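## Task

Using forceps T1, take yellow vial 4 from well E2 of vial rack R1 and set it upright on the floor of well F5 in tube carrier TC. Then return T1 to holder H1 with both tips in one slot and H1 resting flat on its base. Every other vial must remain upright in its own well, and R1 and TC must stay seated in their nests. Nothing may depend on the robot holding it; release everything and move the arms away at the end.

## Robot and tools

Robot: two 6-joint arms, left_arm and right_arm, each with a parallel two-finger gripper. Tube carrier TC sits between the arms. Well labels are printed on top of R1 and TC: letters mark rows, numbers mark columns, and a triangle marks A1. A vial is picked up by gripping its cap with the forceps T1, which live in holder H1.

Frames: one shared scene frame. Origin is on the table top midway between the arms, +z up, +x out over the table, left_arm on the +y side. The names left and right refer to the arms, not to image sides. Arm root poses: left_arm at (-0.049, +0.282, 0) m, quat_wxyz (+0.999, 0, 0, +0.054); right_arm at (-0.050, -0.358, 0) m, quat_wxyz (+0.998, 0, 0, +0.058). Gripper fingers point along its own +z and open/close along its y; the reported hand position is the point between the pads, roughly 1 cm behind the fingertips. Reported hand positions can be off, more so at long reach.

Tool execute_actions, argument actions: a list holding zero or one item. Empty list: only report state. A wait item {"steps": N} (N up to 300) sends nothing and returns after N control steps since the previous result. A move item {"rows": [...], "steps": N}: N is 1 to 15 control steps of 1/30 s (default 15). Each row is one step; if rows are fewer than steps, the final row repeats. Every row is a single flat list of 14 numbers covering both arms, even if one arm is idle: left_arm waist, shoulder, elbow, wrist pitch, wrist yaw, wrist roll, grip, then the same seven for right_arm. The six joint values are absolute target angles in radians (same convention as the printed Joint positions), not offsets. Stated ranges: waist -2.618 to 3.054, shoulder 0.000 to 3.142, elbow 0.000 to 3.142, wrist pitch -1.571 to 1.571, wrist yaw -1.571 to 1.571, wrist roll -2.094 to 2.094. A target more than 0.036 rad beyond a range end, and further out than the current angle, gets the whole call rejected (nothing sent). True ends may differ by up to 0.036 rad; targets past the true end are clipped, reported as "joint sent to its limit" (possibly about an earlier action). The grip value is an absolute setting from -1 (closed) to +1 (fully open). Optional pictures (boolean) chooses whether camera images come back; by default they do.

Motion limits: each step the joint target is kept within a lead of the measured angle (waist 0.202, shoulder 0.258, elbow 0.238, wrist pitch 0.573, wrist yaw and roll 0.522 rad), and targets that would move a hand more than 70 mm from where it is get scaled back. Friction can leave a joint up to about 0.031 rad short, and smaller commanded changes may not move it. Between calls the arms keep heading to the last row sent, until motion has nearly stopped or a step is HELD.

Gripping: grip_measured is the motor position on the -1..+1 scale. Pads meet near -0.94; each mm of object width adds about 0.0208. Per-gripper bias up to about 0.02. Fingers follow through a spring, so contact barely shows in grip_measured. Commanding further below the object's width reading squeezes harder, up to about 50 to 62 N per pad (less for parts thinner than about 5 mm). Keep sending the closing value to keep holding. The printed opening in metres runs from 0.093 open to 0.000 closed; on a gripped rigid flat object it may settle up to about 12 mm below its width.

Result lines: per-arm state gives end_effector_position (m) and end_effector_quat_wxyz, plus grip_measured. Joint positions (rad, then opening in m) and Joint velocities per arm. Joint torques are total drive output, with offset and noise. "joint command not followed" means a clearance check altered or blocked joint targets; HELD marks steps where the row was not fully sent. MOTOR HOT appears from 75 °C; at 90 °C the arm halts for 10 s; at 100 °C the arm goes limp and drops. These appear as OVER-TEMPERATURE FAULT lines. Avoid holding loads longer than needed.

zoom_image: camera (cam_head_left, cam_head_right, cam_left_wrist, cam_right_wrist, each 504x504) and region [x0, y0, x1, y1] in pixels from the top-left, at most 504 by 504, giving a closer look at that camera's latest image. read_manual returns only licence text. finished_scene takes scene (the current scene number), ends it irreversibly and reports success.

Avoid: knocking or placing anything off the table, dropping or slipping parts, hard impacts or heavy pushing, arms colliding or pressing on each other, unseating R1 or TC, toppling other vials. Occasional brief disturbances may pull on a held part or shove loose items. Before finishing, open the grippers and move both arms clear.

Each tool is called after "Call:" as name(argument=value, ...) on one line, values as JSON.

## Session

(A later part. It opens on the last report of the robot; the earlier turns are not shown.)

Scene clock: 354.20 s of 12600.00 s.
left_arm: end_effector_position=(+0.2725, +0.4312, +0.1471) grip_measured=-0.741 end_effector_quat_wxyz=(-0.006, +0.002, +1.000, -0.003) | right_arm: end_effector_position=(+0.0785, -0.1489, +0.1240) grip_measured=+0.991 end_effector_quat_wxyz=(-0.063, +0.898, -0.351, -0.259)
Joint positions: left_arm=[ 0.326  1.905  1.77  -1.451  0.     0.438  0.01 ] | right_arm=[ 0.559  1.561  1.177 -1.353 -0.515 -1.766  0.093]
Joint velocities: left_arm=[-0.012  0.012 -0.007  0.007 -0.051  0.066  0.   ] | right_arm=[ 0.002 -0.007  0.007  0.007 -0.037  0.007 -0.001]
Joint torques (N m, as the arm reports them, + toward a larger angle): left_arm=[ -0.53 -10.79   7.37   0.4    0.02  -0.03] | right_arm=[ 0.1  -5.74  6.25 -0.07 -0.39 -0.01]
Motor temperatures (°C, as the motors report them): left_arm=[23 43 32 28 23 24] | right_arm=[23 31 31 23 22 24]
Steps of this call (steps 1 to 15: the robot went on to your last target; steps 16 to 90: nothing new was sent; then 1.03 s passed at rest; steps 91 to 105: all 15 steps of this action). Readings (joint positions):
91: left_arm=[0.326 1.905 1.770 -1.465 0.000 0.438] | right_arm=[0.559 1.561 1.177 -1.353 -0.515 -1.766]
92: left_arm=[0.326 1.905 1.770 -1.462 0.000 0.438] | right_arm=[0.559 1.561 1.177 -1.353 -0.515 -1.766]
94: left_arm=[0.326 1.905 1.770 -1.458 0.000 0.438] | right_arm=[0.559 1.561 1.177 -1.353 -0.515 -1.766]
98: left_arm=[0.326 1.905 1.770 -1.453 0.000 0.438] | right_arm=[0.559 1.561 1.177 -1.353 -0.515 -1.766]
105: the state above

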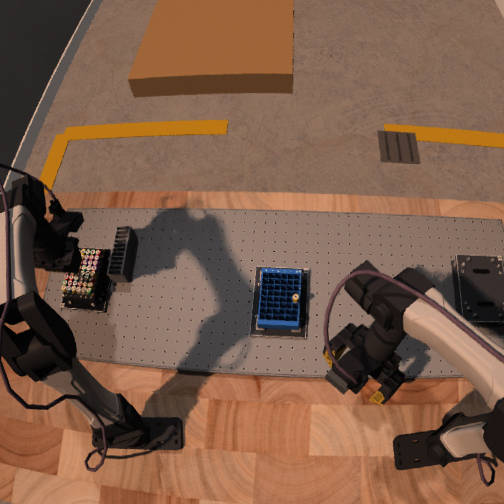

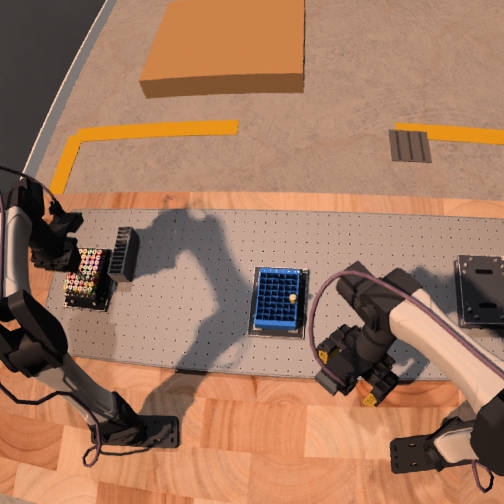

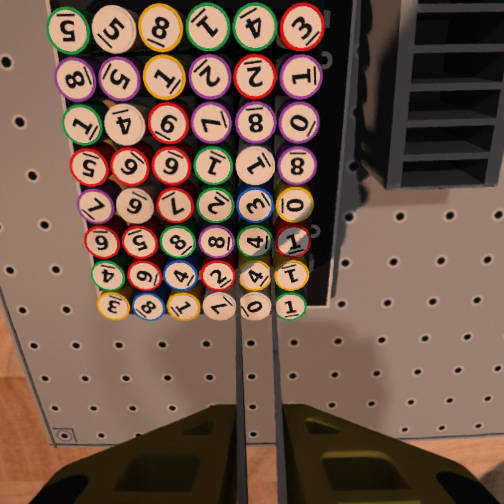

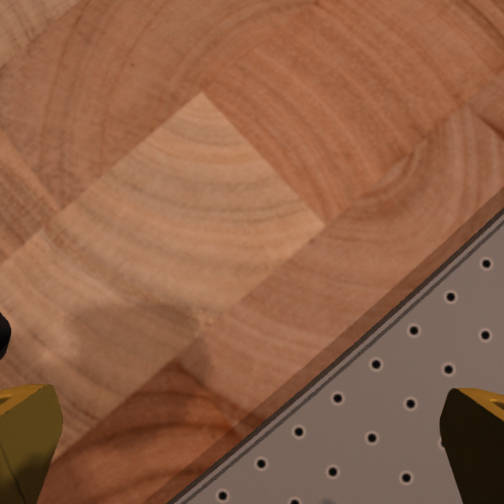

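Call:
execute_actions(actions=[{"rows":[[0.326,1.905,1.755,-1.43,0,0.438,-0.74,0.559,1.561,1.177,-1.353,-0.515,-1.766,1],[0.326,1.905,1.75,-1.427,0,0.438,-0.74,0.559,1.561,1.177,-1.353,-0.515,-1.766,1],[0.326,1.905,1.745,-1.424,0,0.438,-0.74,0.559,1.561,1.177,-1.353,-0.515,-1.766,1],[0.326,1.905,1.74,-1.42,0,0.438,-0.74,0.559,1.561,1.177,-1.353,-0.515,-1.766,1],[0.326,1.905,1.735,-1.416,0,0.438,-0.74,0.559,1.561,1.177,-1.353,-0.515,-1.766,1],[0.326,1.905,1.73,-1.412,0,0.438,-0.74,0.559,1.561,1.177,-1.353,-0.515,-1.766,1],[0.326,1.905,1.725,-1.408,0,0.438,-0.74,0.559,1.561,1.177,-1.353,-0.515,-1.766,1]],"steps":15}])

Call:
zoom_image(camera="cam_left_wrist", region=[190, 220, 330, 340])

Scene clock: 358.30 s of 12600.00 s.
left_arm: end_effector_position=(+0.2732, +0.4315, +0.1398) grip_measured=-0.741 end_effector_quat_wxyz=(-0.006, +0.002, +1.000, -0.003) | right_arm: end_effector_position=(+0.0785, -0.1489, +0.1240) grip_measured=+0.991 end_effector_quat_wxyz=(-0.063, +0.898, -0.351, -0.259)
Joint positions: left_arm=[ 0.326  1.905  1.741 -1.421  0.     0.438  0.01 ] | right_arm=[ 0.559  1.561  1.177 -1.353 -0.515 -1.766  0.093]
Joint velocities: left_arm=[-0.007  0.002  0.002  0.081 -0.095  0.037 -0.001] | right_arm=[ 0.002  0.012  0.012 -0.007 -0.022  0.022  0.   ]
Joint torques (N m, as the arm reports them, + toward a larger angle): left_arm=[ -0.53 -10.89   5.99   0.45   0.01  -0.01] | right_arm=[-0.12 -5.66  6.02 -0.05 -0.37  0.  ]
Motor temperatures (°C, as the motors report them): left_arm=[23 43 32 28 23 24] | right_arm=[23 31 31 23 22 24]
Steps of this call (steps 1 to 15: the robot went on to your last target; steps 16 to 90: nothing new was sent; then 0.60 s passed at rest; steps 91 to 105: all 15 steps of this action). Readings (joint positions):
91: left_arm=[0.326 1.905 1.770 -1.450 0.000 0.438] | right_arm=[0.559 1.561 1.177 -1.353 -0.515 -1.766]
92: left_arm=[0.326 1.905 1.770 -1.448 0.000 0.438] | right_arm=[0.559 1.561 1.177 -1.353 -0.515 -1.766]
94: left_arm=[0.326 1.905 1.766 -1.443 0.000 0.438] | right_arm=[0.559 1.561 1.177 -1.353 -0.515 -1.766]
98: left_arm=[0.326 1.905 1.746 -1.428 0.000 0.438] | right_arm=[0.559 1.561 1.177 -1.353 -0.515 -1.766]
105: the state above

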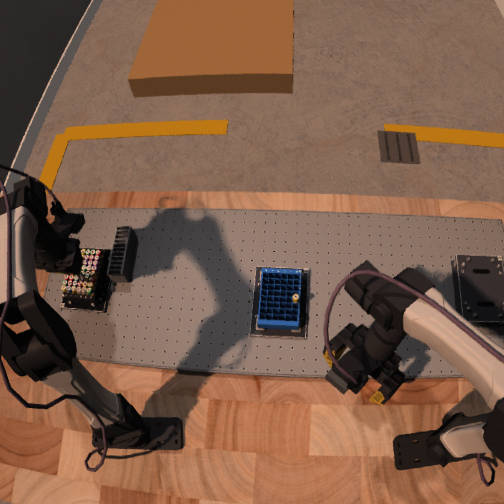

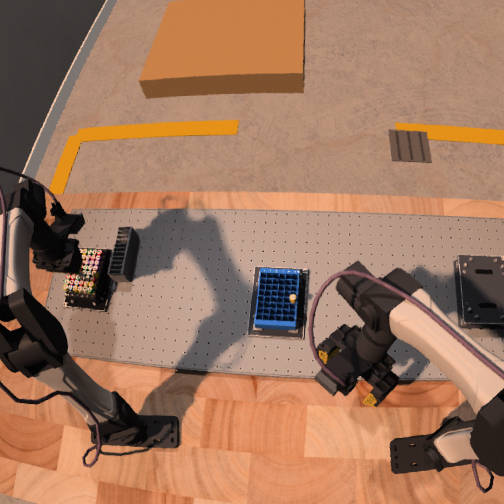

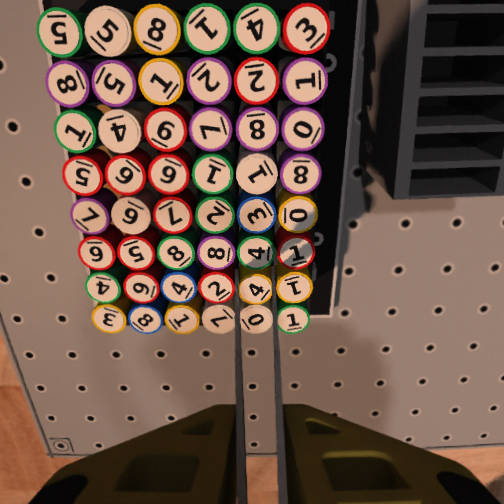

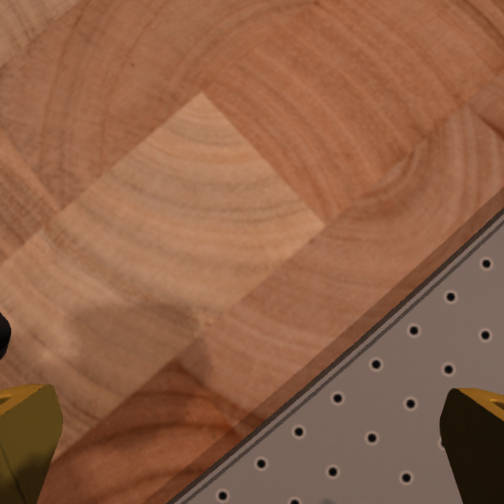

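Region (190, 220, 330, 340) of cam_left_wrist's 504x504 image, scaled by 3.600, with more detail than that image has; it fills the top 432 rows of this view, and the rest is white.

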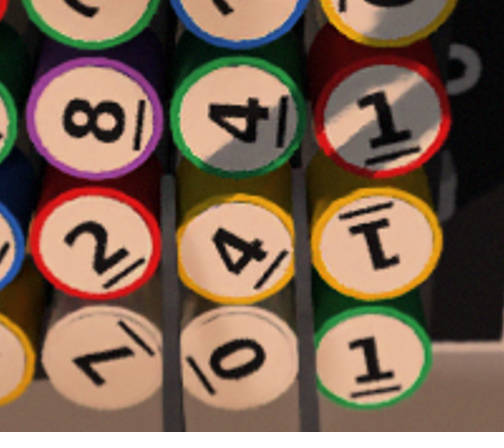

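Call:
execute_actions(actions=[{"rows":[[0.326,1.905,1.741,-1.443,0,0.438,-0.74,0.559,1.561,1.177,-1.353,-0.515,-1.766,1],[0.326,1.905,1.741,-1.443,0,0.438,-0.74,0.559,1.561,1.177,-1.353,-0.515,-1.766,1],[0.326,1.905,1.741,-1.443,0,0.438,-0.74,0.559,1.561,1.177,-1.353,-0.515,-1.766,1],[0.326,1.905,1.741,-1.443,0,0.438,-0.74,0.559,1.561,1.177,-1.353,-0.515,-1.766,1],[0.326,1.905,1.741,-1.443,0,0.438,-0.74,0.559,1.561,1.177,-1.353,-0.515,-1.766,1],[0.326,1.905,1.741,-1.443,0,0.438,-0.74,0.559,1.561,1.177,-1.353,-0.515,-1.766,1],[0.326,1.905,1.741,-1.443,0,0.438,-0.74,0.559,1.561,1.177,-1.353,-0.515,-1.766,1],[0.326,1.905,1.741,-1.443,0,0.438,-0.77,0.559,1.561,1.177,-1.353,-0.515,-1.766,1],[0.326,1.905,1.741,-1.443,0,0.438,-0.80,0.559,1.561,1.177,-1.353,-0.515,-1.766,1],[0.326,1.905,1.741,-1.443,0,0.438,-0.83,0.559,1.561,1.177,-1.353,-0.515,-1.766,1],[0.326,1.905,1.741,-1.443,0,0.438,-0.87,0.559,1.561,1.177,-1.353,-0.515,-1.766,1]],"steps":15}])

Call:
zoom_image(camera="cam_left_wrist", region=[190, 220, 330, 340])

Scene clock: 366.70 s of 12600.00 s.
left_arm: end_effector_position=(+0.2734, +0.4312, +0.1398) grip_measured=-0.866 end_effector_quat_wxyz=(-0.006, +0.002, +1.000, -0.004) | right_arm: end_effector_position=(+0.0785, -0.1489, +0.1240) grip_measured=+0.991 end_effector_quat_wxyz=(-0.063, +0.898, -0.351, -0.259)
Joint positions: left_arm=[ 0.326  1.905  1.741 -1.421  0.002  0.438  0.004] | right_arm=[ 0.559  1.561  1.177 -1.353 -0.515 -1.766  0.093]
Joint velocities: left_arm=[-0.007  0.002  0.007 -0.095 -0.022  0.022  0.001] | right_arm=[-0.002  0.002 -0.012 -0.037  0.037  0.051 -0.001]
Joint torques (N m, as the arm reports them, + toward a larger angle): left_arm=[ -0.5  -10.8    7.33   0.07   0.08   0.03] | right_arm=[-0.12 -5.5   5.87 -0.08 -0.38 -0.03]
Motor temperatures (°C, as the motors report them): left_arm=[23 43 32 28 23 24] | right_arm=[23 31 31 23 22 24]
Steps of this call (steps 1 to 15: the robot went on to your last target; steps 16 to 90: nothing new was sent; then 4.90 s passed at rest; steps 91 to 105: all 15 steps of this action). Readings (joint positions):
91: left_arm=[0.326 1.905 1.741 -1.421 0.000 0.438] | right_arm=[0.559 1.561 1.177 -1.353 -0.515 -1.766]
92: left_arm=[0.326 1.905 1.741 -1.422 0.000 0.438] | right_arm=[0.559 1.561 1.177 -1.353 -0.515 -1.766]
94: left_arm=[0.326 1.905 1.741 -1.422 0.000 0.438] | right_arm=[0.559 1.561 1.177 -1.353 -0.515 -1.766]
98: left_arm=[0.326 1.905 1.741 -1.422 0.000 0.438] | right_arm=[0.559 1.561 1.177 -1.353 -0.515 -1.766]
105: the state above

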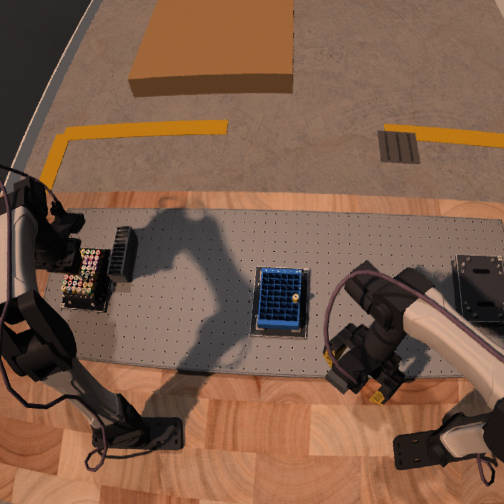

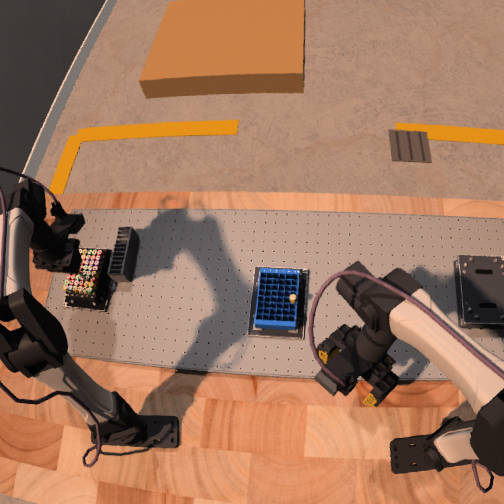

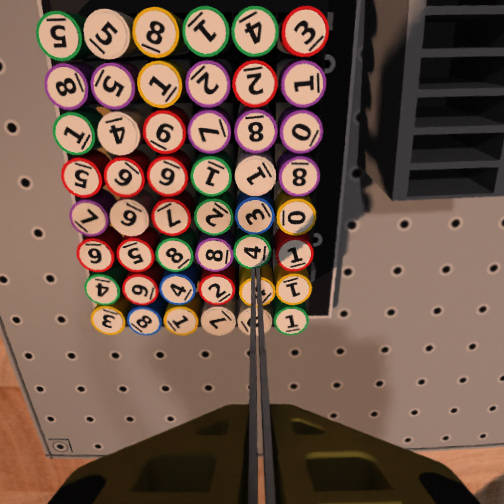

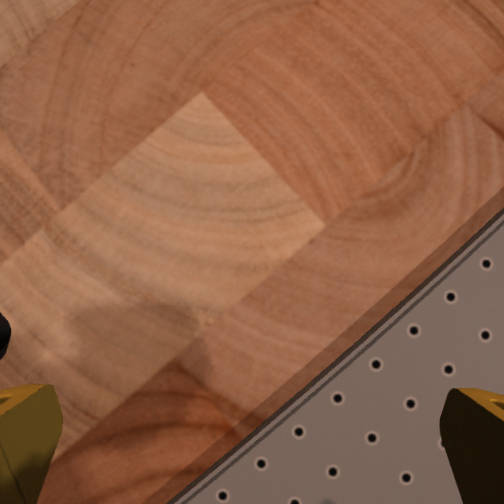

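Region (190, 220, 330, 340) of cam_left_wrist's 504x504 image, scaled by 3.600, with more detail than that image has; it fills the top 432 rows of this view, and the rest is white.

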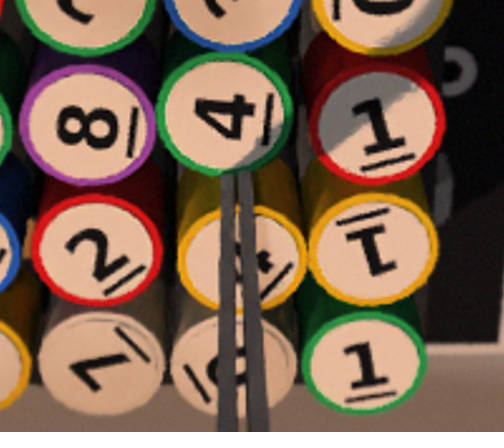

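Call:
execute_actions(actions=[{"rows":[[0.326,1.905,1.78,-1.44,0,0.438,-0.85,0.559,1.561,1.177,-1.353,-0.515,-1.766,1],[0.326,1.905,1.79,-1.45,0,0.438,-0.85,0.559,1.561,1.177,-1.353,-0.515,-1.766,1],[0.326,1.905,1.80,-1.46,0,0.438,-0.85,0.559,1.561,1.177,-1.353,-0.515,-1.766,1],[0.326,1.905,1.80,-1.465,0,0.438,-0.85,0.559,1.561,1.177,-1.353,-0.515,-1.766,1],[0.326,1.905,1.80,-1.465,0,0.438,-0.85,0.559,1.561,1.177,-1.353,-0.515,-1.766,1],[0.326,1.905,1.80,-1.465,0,0.438,-0.85,0.559,1.561,1.177,-1.353,-0.515,-1.766,1],[0.326,1.905,1.80,-1.465,0,0.438,-0.85,0.559,1.561,1.177,-1.353,-0.515,-1.766,1],[0.326,1.905,1.80,-1.465,0,0.438,-0.8,0.559,1.561,1.177,-1.353,-0.515,-1.766,1],[0.345,1.87,1.80,-1.485,0,0.441,-0.74,0.559,1.561,1.177,-1.353,-0.515,-1.766,1]],"steps":15}])

Call:
zoom_image(camera="cam_left_wrist", region=[190, 220, 330, 340])

Scene clock: 372.37 s of 12600.00 s.
left_arm: end_effector_position=(+0.2684, +0.4331, +0.1547) grip_measured=-0.741 end_effector_quat_wxyz=(-0.002, -0.003, +1.000, -0.002) | right_arm: end_effector_position=(+0.0785, -0.1489, +0.1240) grip_measured=+0.991 end_effector_quat_wxyz=(-0.063, +0.898, -0.351, -0.259)
Joint positions: left_arm=[ 0.337  1.888  1.778 -1.467  0.002  0.438  0.01 ] | right_arm=[ 0.559  1.561  1.177 -1.353 -0.515 -1.766  0.093]
Joint velocities: left_arm=[ 0.017 -0.051 -0.007 -0.037 -0.007 -0.022 -0.002] | right_arm=[-0.017 -0.007  0.012 -0.037 -0.095  0.051  0.001]
Joint torques (N m, as the arm reports them, + toward a larger angle): left_arm=[  0.01 -11.89   9.2    0.18   0.07   0.  ] | right_arm=[-0.15 -5.48  5.96 -0.1  -0.38 -0.01]
Motor temperatures (°C, as the motors report them): left_arm=[23 43 32 28 23 24] | right_arm=[23 31 32 23 22 24]
Steps of this call (steps 1 to 15: the robot went on to your last target; steps 16 to 90: nothing new was sent; then 2.17 s passed at rest; steps 91 to 105: all 15 steps of this action). Readings (joint positions):
91: left_arm=[0.326 1.905 1.744 -1.422 0.002 0.438] | right_arm=[0.559 1.561 1.177 -1.353 -0.515 -1.766]
92: left_arm=[0.326 1.906 1.748 -1.425 0.002 0.438] | right_arm=[0.559 1.561 1.177 -1.353 -0.515 -1.766]
94: left_arm=[0.326 1.907 1.762 -1.437 0.002 0.438] | right_arm=[0.559 1.561 1.177 -1.353 -0.515 -1.766]
98: left_arm=[0.326 1.907 1.778 -1.447 0.002 0.438] | right_arm=[0.559 1.561 1.177 -1.353 -0.515 -1.766]
105: the state above

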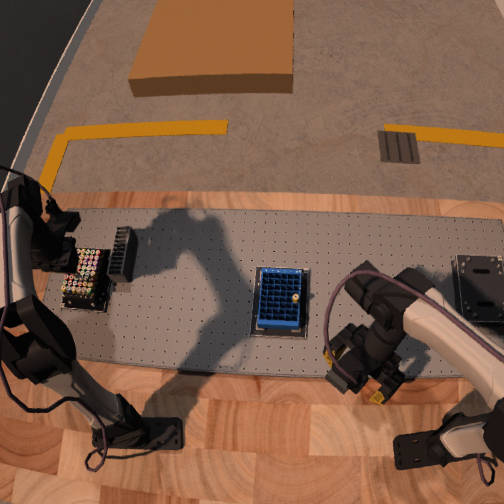

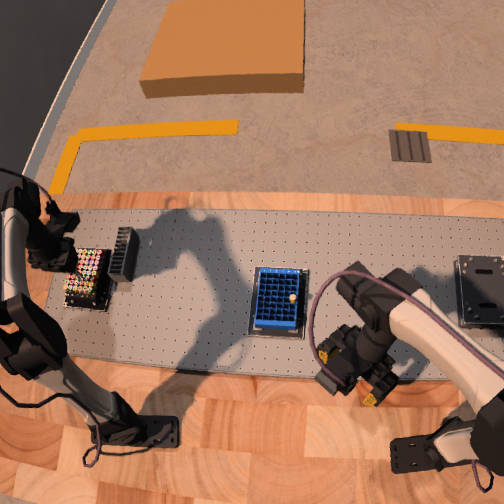

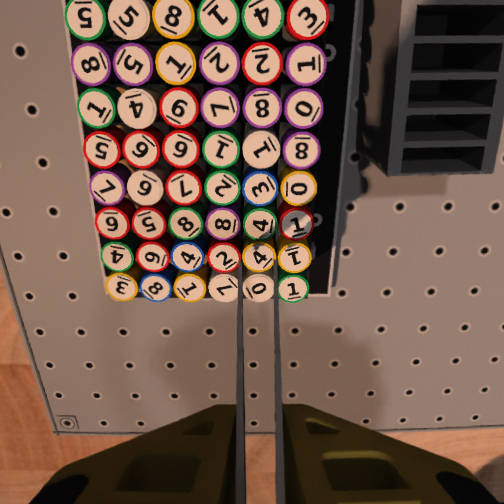

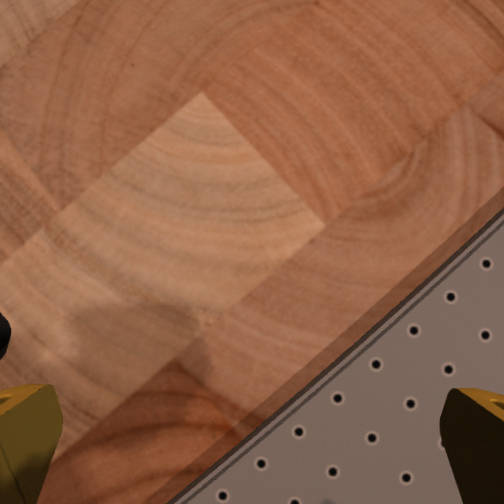

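Region (190, 220, 330, 340) of cam_left_wrist's 504x504 image, scaled by 3.600, with more detail than that image has; it fills the top 432 rows of this view, and the rest is white.

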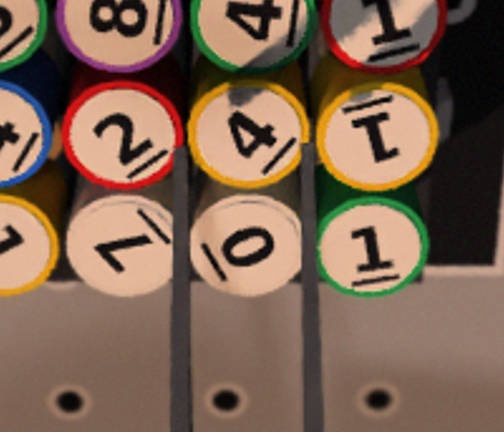

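Call:
execute_actions(actions=[{"rows":[[0.352,1.888,1.778,-1.502,0,0.441,-0.74,0.559,1.561,1.177,-1.353,-0.515,-1.766,1]],"steps":15}])

Call:
zoom_image(camera="cam_left_wrist", region=[190, 220, 330, 340])

Scene clock: 375.93 s of 12600.00 s.
left_arm: end_effector_position=(+0.2628, +0.4327, +0.1552) grip_measured=-0.741 end_effector_quat_wxyz=(-0.011, -0.006, +1.000, -0.007) | right_arm: end_effector_position=(+0.0785, -0.1489, +0.1240) grip_measured=+0.991 end_effector_quat_wxyz=(-0.063, +0.898, -0.351, -0.259)
Joint positions: left_arm=[ 0.343  1.887  1.778 -1.488  0.002  0.438  0.01 ] | right_arm=[ 0.559  1.561  1.177 -1.353 -0.515 -1.766  0.093]
Joint velocities: left_arm=[ 0.007  0.012 -0.002 -0.007  0.081  0.051  0.   ] | right_arm=[-0.002  0.002 -0.012 -0.022  0.066 -0.037  0.002]
Joint torques (N m, as the arm reports them, + toward a larger angle): left_arm=[  0.06 -10.52   7.34   0.13   0.04   0.01] | right_arm=[-0.25 -5.62  6.08 -0.12 -0.35  0.01]
Motor temperatures (°C, as the motors report them): left_arm=[23 43 32 28 23 24] | right_arm=[23 31 32 23 22 24]
Steps of this call (steps 1 to 15: the robot went on to your last target; steps 16 to 90: nothing new was sent; then 0.07 s passed at rest; steps 91 to 105: all 15 steps of this action). Readings (joint positions):
91: left_arm=[0.337 1.887 1.778 -1.473 0.002 0.438] | right_arm=[0.559 1.561 1.177 -1.353 -0.515 -1.766]
92: left_arm=[0.338 1.887 1.778 -1.476 0.002 0.438] | right_arm=[0.559 1.561 1.177 -1.353 -0.515 -1.766]
94: left_arm=[0.341 1.887 1.778 -1.481 0.002 0.438] | right_arm=[0.559 1.561 1.177 -1.353 -0.515 -1.766]
98: left_arm=[0.343 1.887 1.778 -1.486 0.002 0.438] | right_arm=[0.559 1.561 1.177 -1.353 -0.515 -1.766]
105: the state above

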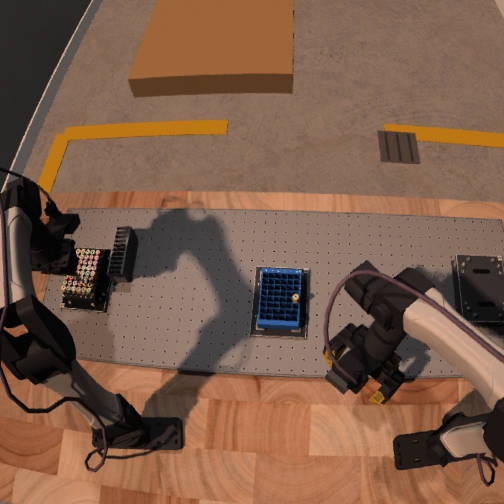

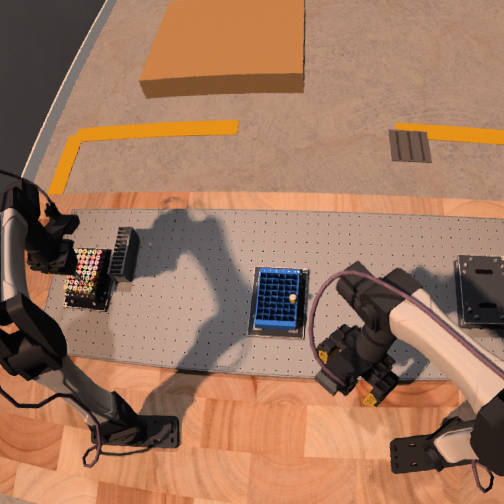

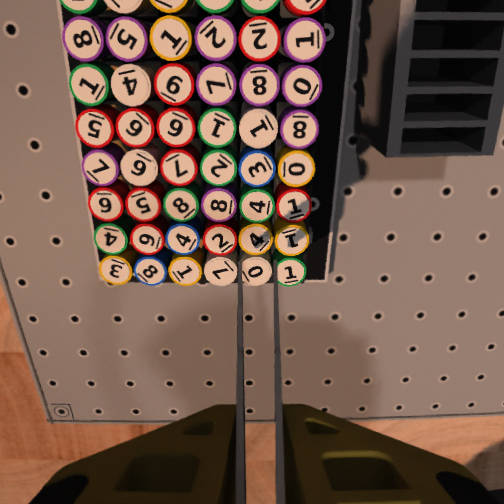

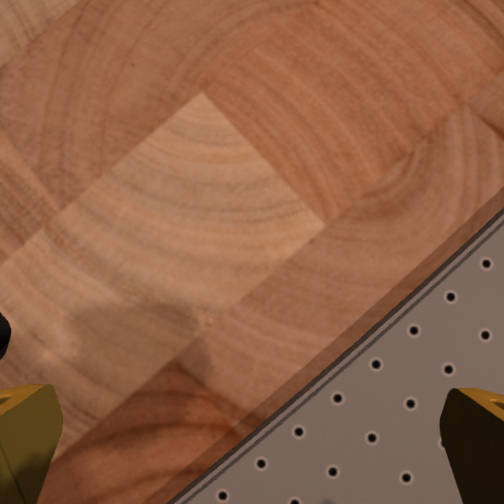

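Region (190, 220, 330, 340) of cam_left_wrist's 504x504 image, scaled by 3.600, with more detail than that image has; it fills the top 432 rows of this view, and the rest is white.

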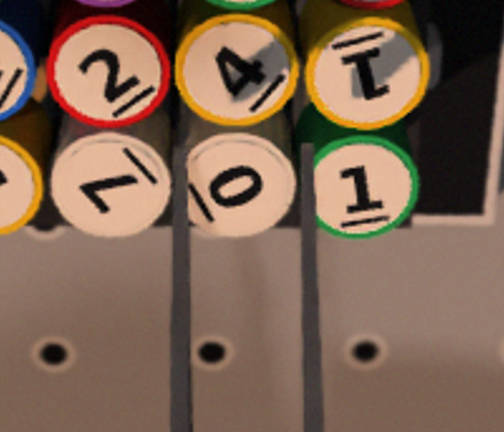

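Call:
execute_actions(actions=[{"rows":[[0.343,1.887,1.763,-1.468,0,0.441,-0.74,0.559,1.561,1.177,-1.353,-0.515,-1.766,1],[0.343,1.887,1.758,-1.465,0,0.441,-0.74,0.559,1.561,1.177,-1.353,-0.515,-1.766,1],[0.343,1.887,1.753,-1.462,0,0.441,-0.74,0.559,1.561,1.177,-1.353,-0.515,-1.766,1],[0.343,1.887,1.748,-1.458,0,0.441,-0.74,0.559,1.561,1.177,-1.353,-0.515,-1.766,1],[0.343,1.887,1.743,-1.454,0,0.441,-0.74,0.559,1.561,1.177,-1.353,-0.515,-1.766,1],[0.343,1.887,1.738,-1.45,0,0.441,-0.74,0.559,1.561,1.177,-1.353,-0.515,-1.766,1],[0.343,1.887,1.733,-1.446,0,0.441,-0.74,0.559,1.561,1.177,-1.353,-0.515,-1.766,1]],"steps":15}])

Call:
zoom_image(camera="cam_left_wrist", region=[190, 220, 330, 340])

Scene clock: 390.97 s of 12600.00 s.
left_arm: end_effector_position=(+0.2623, +0.4325, +0.1474) grip_measured=-0.741 end_effector_quat_wxyz=(-0.014, -0.006, +1.000, -0.008) | right_arm: end_effector_position=(+0.0785, -0.1489, +0.1240) grip_measured=+0.991 end_effector_quat_wxyz=(-0.063, +0.898, -0.351, -0.259)
Joint positions: left_arm=[ 0.343  1.887  1.747 -1.462  0.002  0.438  0.01 ] | right_arm=[ 0.559  1.561  1.177 -1.353 -0.515 -1.766  0.093]
Joint velocities: left_arm=[-0.002  0.002 -0.012  0.022 -0.037  0.037 -0.001] | right_arm=[ 0.002  0.002  0.002 -0.007 -0.022 -0.007  0.001]
Joint torques (N m, as the arm reports them, + toward a larger angle): left_arm=[ -0.53 -10.55   6.06   0.4    0.03   0.02] | right_arm=[ 0.01 -5.49  6.13 -0.08 -0.4  -0.04]
Motor temperatures (°C, as the motors report them): left_arm=[23 43 32 28 23 24] | right_arm=[23 31 32 23 22 24]
Steps of this call (steps 1 to 15: the robot went on to your last target; steps 16 to 90: nothing new was sent; then 11.53 s passed at rest; steps 91 to 105: all 15 steps of this action). Readings (joint positions):
91: left_arm=[0.343 1.887 1.778 -1.488 0.002 0.438] | right_arm=[0.559 1.561 1.177 -1.353 -0.515 -1.766]
92: left_arm=[0.343 1.887 1.778 -1.487 0.002 0.438] | right_arm=[0.559 1.561 1.177 -1.353 -0.515 -1.766]
94: left_arm=[0.343 1.887 1.773 -1.481 0.002 0.438] | right_arm=[0.559 1.561 1.177 -1.353 -0.515 -1.766]
98: left_arm=[0.343 1.887 1.753 -1.470 0.002 0.438] | right_arm=[0.559 1.561 1.177 -1.353 -0.515 -1.766]
105: the state above

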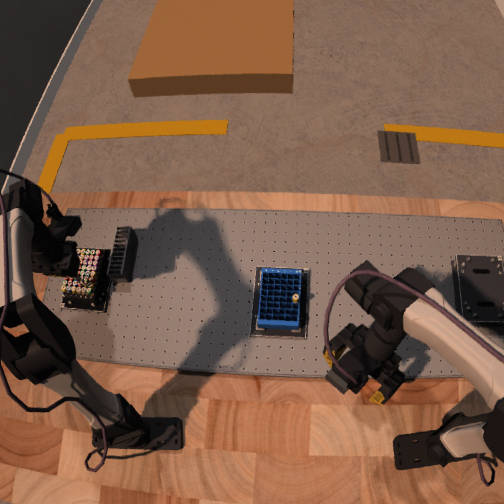

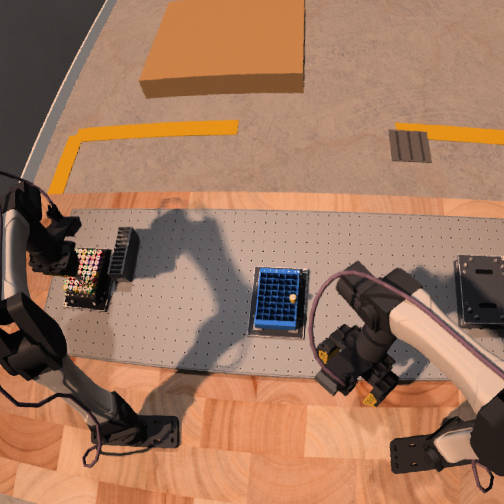

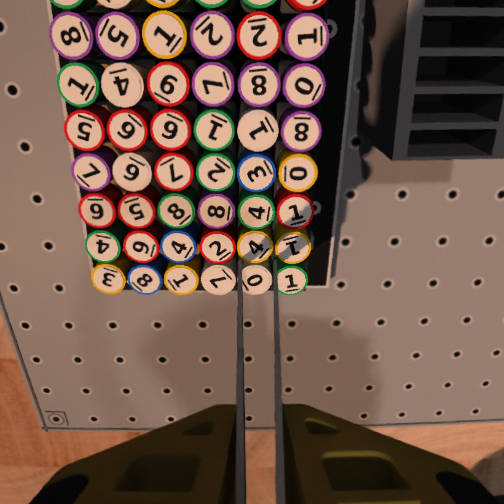

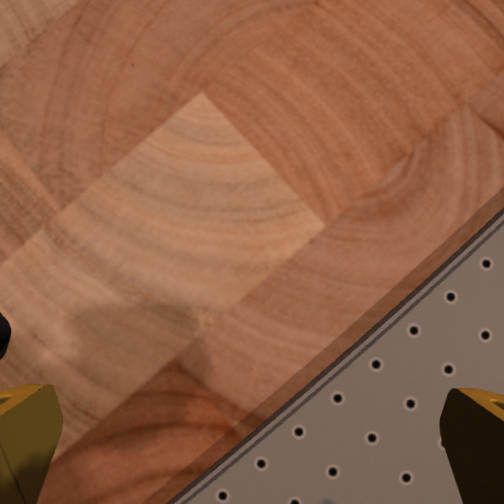

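Region (190, 220, 330, 340) of cam_left_wrist's 504x504 image, scaled by 3.600, with more detail than that image has; it fills the top 432 rows of this view, and the rest is white.

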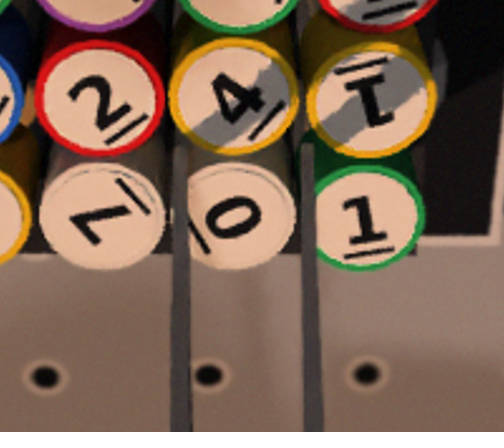

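Call:
execute_actions(actions=[{"rows":[[0.343,1.887,1.747,-1.436,0,0.441,-0.74,0.559,1.561,1.177,-1.353,-0.515,-1.766,1]],"steps":15}])

Call:
zoom_image(camera="cam_left_wrist", region=[190, 220, 330, 340])

Scene clock: 394.13 s of 12600.00 s.
left_arm: end_effector_position=(+0.2650, +0.4338, +0.1473) grip_measured=-0.741 end_effector_quat_wxyz=(-0.008, -0.006, +1.000, -0.005) | right_arm: end_effector_position=(+0.0785, -0.1489, +0.1240) grip_measured=+0.991 end_effector_quat_wxyz=(-0.063, +0.898, -0.351, -0.259)
Joint positions: left_arm=[ 0.343  1.887  1.747 -1.45   0.002  0.438  0.01 ] | right_arm=[ 0.559  1.561  1.177 -1.353 -0.515 -1.766  0.093]
Joint velocities: left_arm=[ 0.012 -0.007  0.002  0.022  0.066 -0.022 -0.   ] | right_arm=[ 0.012  0.012 -0.022  0.066 -0.022 -0.037  0.   ]
Joint torques (N m, as the arm reports them, + toward a larger angle): left_arm=[ -0.49 -10.5    7.32   0.38   0.02   0.01] | right_arm=[-0.1  -5.56  6.19 -0.05 -0.38 -0.03]
Motor temperatures (°C, as the motors report them): left_arm=[23 43 32 28 23 24] | right_arm=[23 31 32 23 22 24]
Steps of this call (steps 1 to 15: the robot went on to your last target; steps 16 to 80: nothing new was sent; steps 81 to 95: all 15 steps of this action). Readings (joint positions):
81: left_arm=[0.343 1.887 1.747 -1.459 0.002 0.438] | right_arm=[0.559 1.561 1.177 -1.353 -0.515 -1.766]
82: left_arm=[0.343 1.887 1.747 -1.458 0.002 0.438] | right_arm=[0.559 1.561 1.177 -1.353 -0.515 -1.766]
84: left_arm=[0.343 1.887 1.747 -1.454 0.002 0.438] | right_arm=[0.559 1.561 1.177 -1.353 -0.515 -1.766]
88: left_arm=[0.343 1.887 1.747 -1.451 0.002 0.438] | right_arm=[0.559 1.561 1.177 -1.353 -0.515 -1.766]
95: the state above

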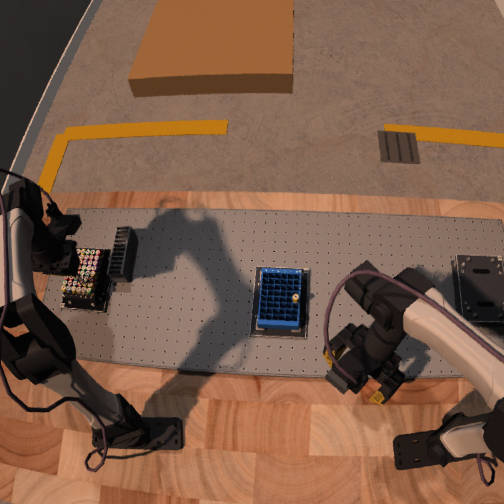

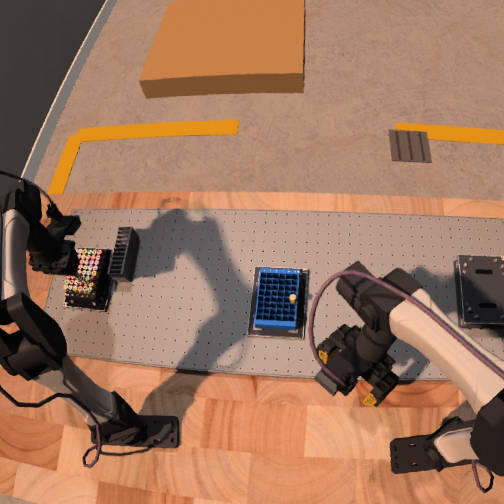

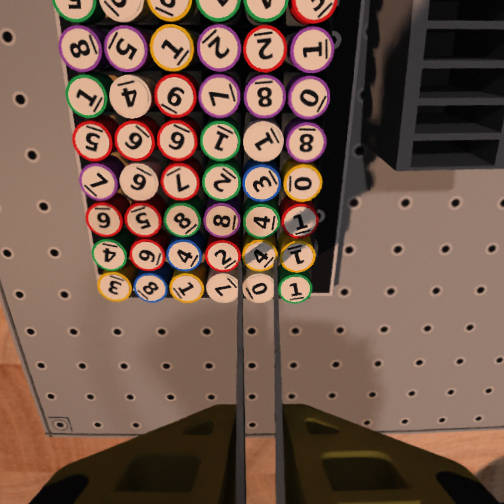

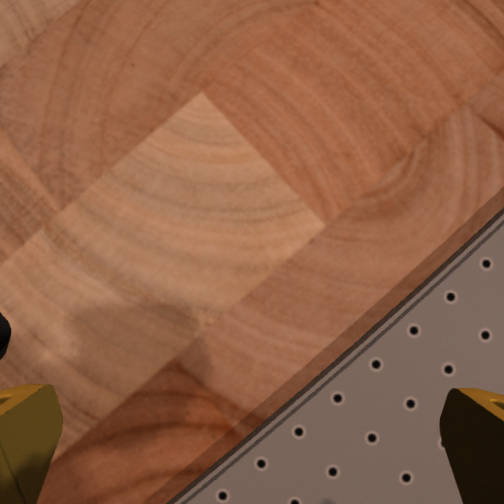

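Region (190, 220, 330, 340) of cam_left_wrist's 504x504 image, scaled by 3.600, with more detail than that image has; it fills the top 432 rows of this view, and the rest is white.

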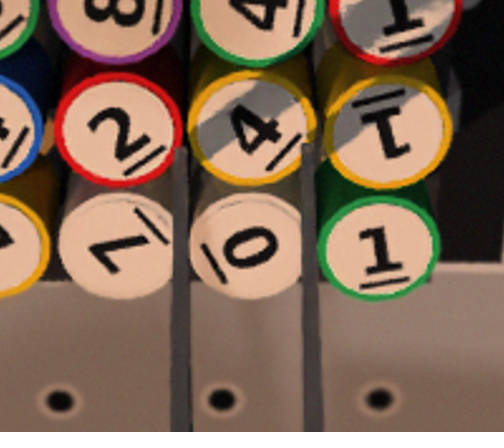

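Call:
execute_actions(actions=[{"rows":[[0.326,1.887,1.747,-1.45,0,0.441,-0.74,0.559,1.561,1.177,-1.353,-0.515,-1.766,1],[0.326,1.887,1.747,-1.45,0,0.441,-0.74,0.559,1.561,1.177,-1.353,-0.515,-1.766,1],[0.334,1.887,1.747,-1.45,0,0.441,-0.74,0.559,1.561,1.177,-1.353,-0.515,-1.766,1]],"steps":10}])

Call:
zoom_image(camera="cam_left_wrist", region=[190, 220, 330, 340])

Scene clock: 397.07 s of 12600.00 s.
left_arm: end_effector_position=(+0.2656, +0.4328, +0.1473) grip_measured=-0.741 end_effector_quat_wxyz=(-0.008, -0.005, +1.000, -0.005) | right_arm: end_effector_position=(+0.0785, -0.1489, +0.1240) grip_measured=+0.991 end_effector_quat_wxyz=(-0.063, +0.898, -0.351, -0.259)
Joint positions: left_arm=[ 0.339  1.887  1.747 -1.45   0.002  0.438  0.01 ] | right_arm=[ 0.559  1.561  1.177 -1.353 -0.515 -1.766  0.093]
Joint velocities: left_arm=[-0.012 -0.007 -0.012  0.037 -0.022  0.022 -0.001] | right_arm=[ 0.002 -0.007 -0.002 -0.007 -0.022  0.037 -0.001]
Joint torques (N m, as the arm reports them, + toward a larger angle): left_arm=[ -0.97 -10.61   7.37   0.28   0.05   0.07] | right_arm=[-0.28 -5.57  6.07 -0.1  -0.37 -0.01]
Motor temperatures (°C, as the motors report them): left_arm=[23 43 32 28 23 24] | right_arm=[23 31 32 23 22 24]
Steps of this call (steps 1 to 15: the robot went on to your last target; steps 16 to 78: nothing new was sent; steps 79 to 88: all 10 steps of this action). Readings (joint positions):
79: left_arm=[0.342 1.887 1.747 -1.450 0.002 0.438] | right_arm=[0.559 1.561 1.177 -1.353 -0.515 -1.766]
80: left_arm=[0.341 1.887 1.747 -1.450 0.002 0.438] | right_arm=[0.559 1.561 1.177 -1.353 -0.515 -1.766]
82: left_arm=[0.339 1.887 1.747 -1.450 0.002 0.438] | right_arm=[0.559 1.561 1.177 -1.353 -0.515 -1.766]
86: left_arm=[0.339 1.887 1.747 -1.450 0.002 0.438] | right_arm=[0.559 1.561 1.177 -1.353 -0.515 -1.766]
88: the state above

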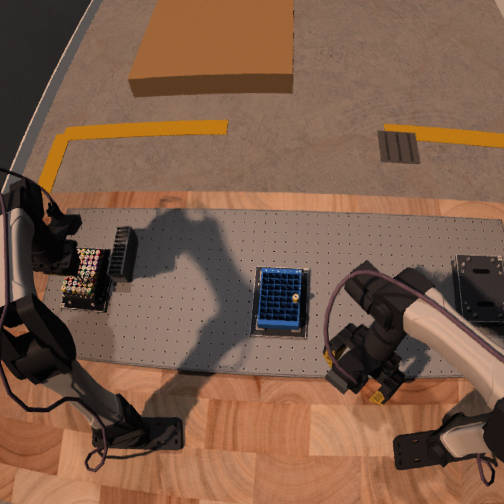

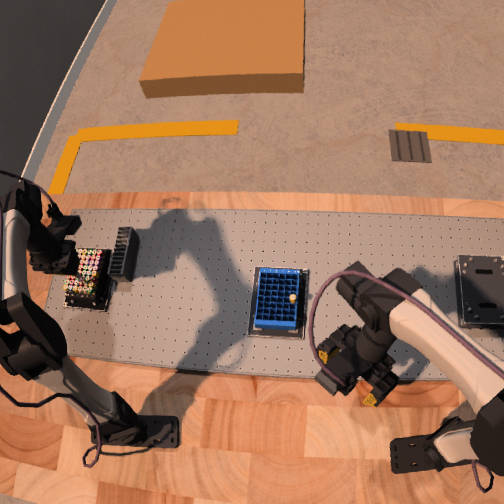

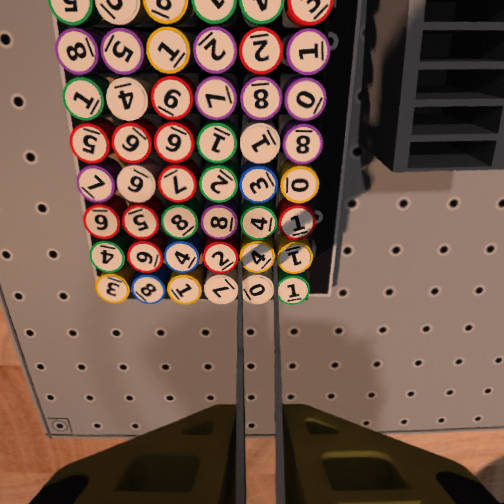

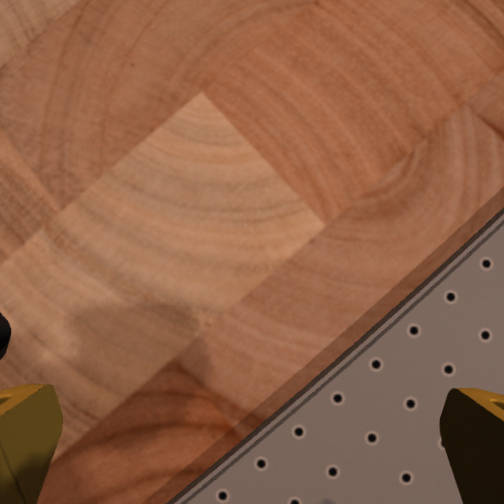

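Region (190, 220, 330, 340) of cam_left_wrist's 504x504 image, scaled by 3.600, with more detail than that image has; it fills the top 432 rows of this view, and the rest is white.

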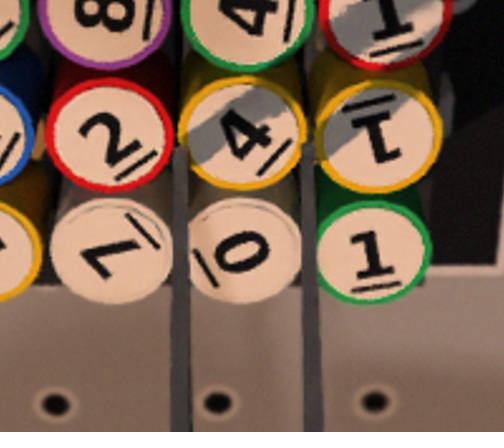

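Good. Lower ~8 mm.

Call:
execute_actions(actions=[{"rows":[[0.339,1.887,1.732,-1.43,0,0.441,-0.74,0.559,1.561,1.177,-1.353,-0.515,-1.766,1],[0.339,1.887,1.727,-1.427,0,0.441,-0.74,0.559,1.561,1.177,-1.353,-0.515,-1.766,1],[0.339,1.887,1.722,-1.424,0,0.441,-0.74,0.559,1.561,1.177,-1.353,-0.515,-1.766,1],[0.339,1.887,1.717,-1.42,0,0.441,-0.74,0.559,1.561,1.177,-1.353,-0.515,-1.766,1],[0.339,1.887,1.712,-1.416,0,0.441,-0.74,0.559,1.561,1.177,-1.353,-0.515,-1.766,1],[0.339,1.887,1.707,-1.412,0,0.441,-0.74,0.559,1.561,1.177,-1.353,-0.515,-1.766,1],[0.339,1.887,1.70,-1.408,0,0.441,-0.74,0.559,1.561,1.177,-1.353,-0.515,-1.766,1]],"steps":15}])

Call:
zoom_image(camera="cam_left_wrist", region=[190, 220, 330, 340])

Scene clock: 402.20 s of 12600.00 s.
left_arm: end_effector_position=(+0.2645, +0.4323, +0.1391) grip_measured=-0.741 end_effector_quat_wxyz=(-0.012, -0.005, +1.000, -0.007) | right_arm: end_effector_position=(+0.0785, -0.1489, +0.1240) grip_measured=+0.991 end_effector_quat_wxyz=(-0.063, +0.898, -0.351, -0.259)
Joint positions: left_arm=[ 0.339  1.887  1.714 -1.425  0.002  0.438  0.01 ] | right_arm=[ 0.559  1.561  1.177 -1.353 -0.515 -1.766  0.093]
Joint velocities: left_arm=[ 0.002  0.012  0.007 -0.007 -0.007 -0.022  0.001] | right_arm=[-0.002 -0.002 -0.007  0.037  0.022  0.022  0.   ]
Joint torques (N m, as the arm reports them, + toward a larger angle): left_arm=[ -0.54 -10.6    6.19   0.35   0.06   0.06] | right_arm=[-0.11 -5.47  6.22 -0.03 -0.41 -0.04]
Motor temperatures (°C, as the motors report them): left_arm=[23 43 32 28 23 24] | right_arm=[23 31 32 23 22 24]
Steps of this call (steps 1 to 15: the robot went on to your last target; steps 16 to 90: nothing new was sent; then 1.63 s passed at rest; steps 91 to 105: all 15 steps of this action). Readings (joint positions):
91: left_arm=[0.339 1.887 1.747 -1.450 0.002 0.438] | right_arm=[0.559 1.561 1.177 -1.353 -0.515 -1.766]
92: left_arm=[0.339 1.887 1.747 -1.448 0.002 0.438] | right_arm=[0.559 1.561 1.177 -1.353 -0.515 -1.766]
94: left_arm=[0.339 1.887 1.743 -1.443 0.002 0.438] | right_arm=[0.559 1.561 1.177 -1.353 -0.515 -1.766]
98: left_arm=[0.339 1.887 1.724 -1.431 0.002 0.438] | right_arm=[0.559 1.561 1.177 -1.353 -0.515 -1.766]
105: the state above

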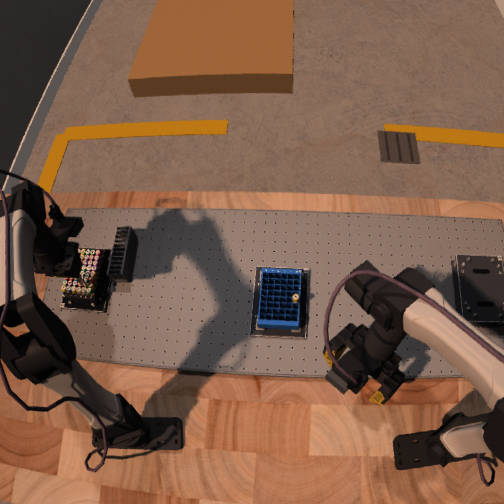

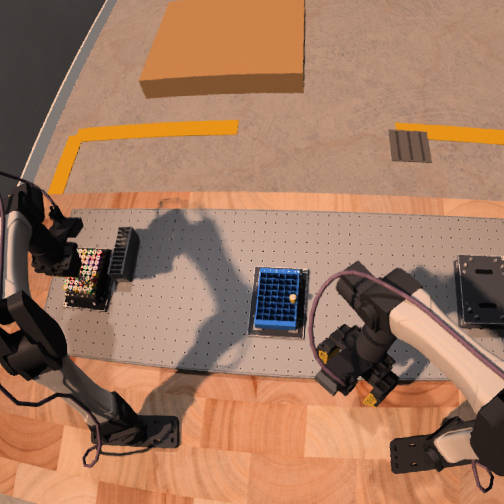

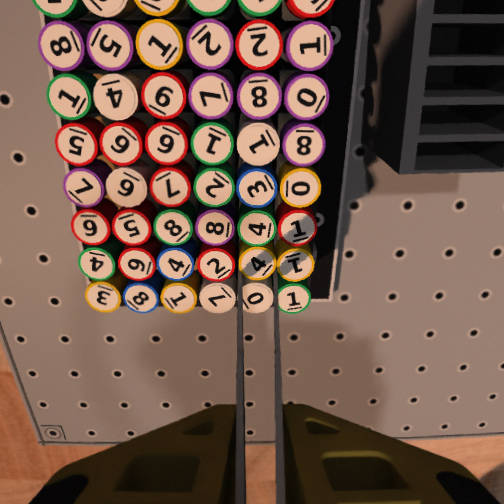

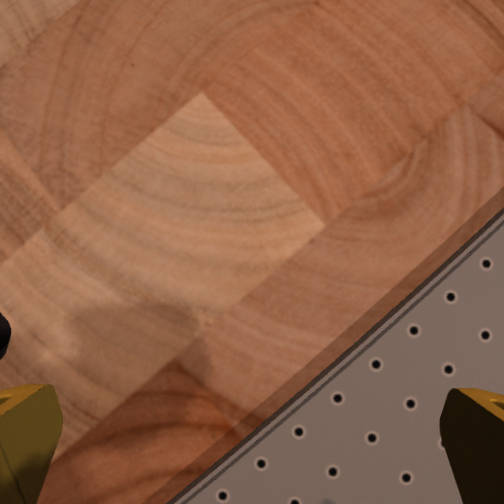

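Region (190, 220, 330, 340) of cam_left_wrist's 504x504 image, scaled by 3.600, with more detail than that image has; it fills the top 432 rows of this view, and the rest is white.

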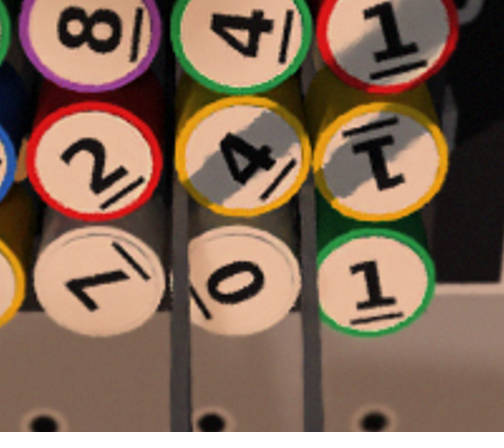

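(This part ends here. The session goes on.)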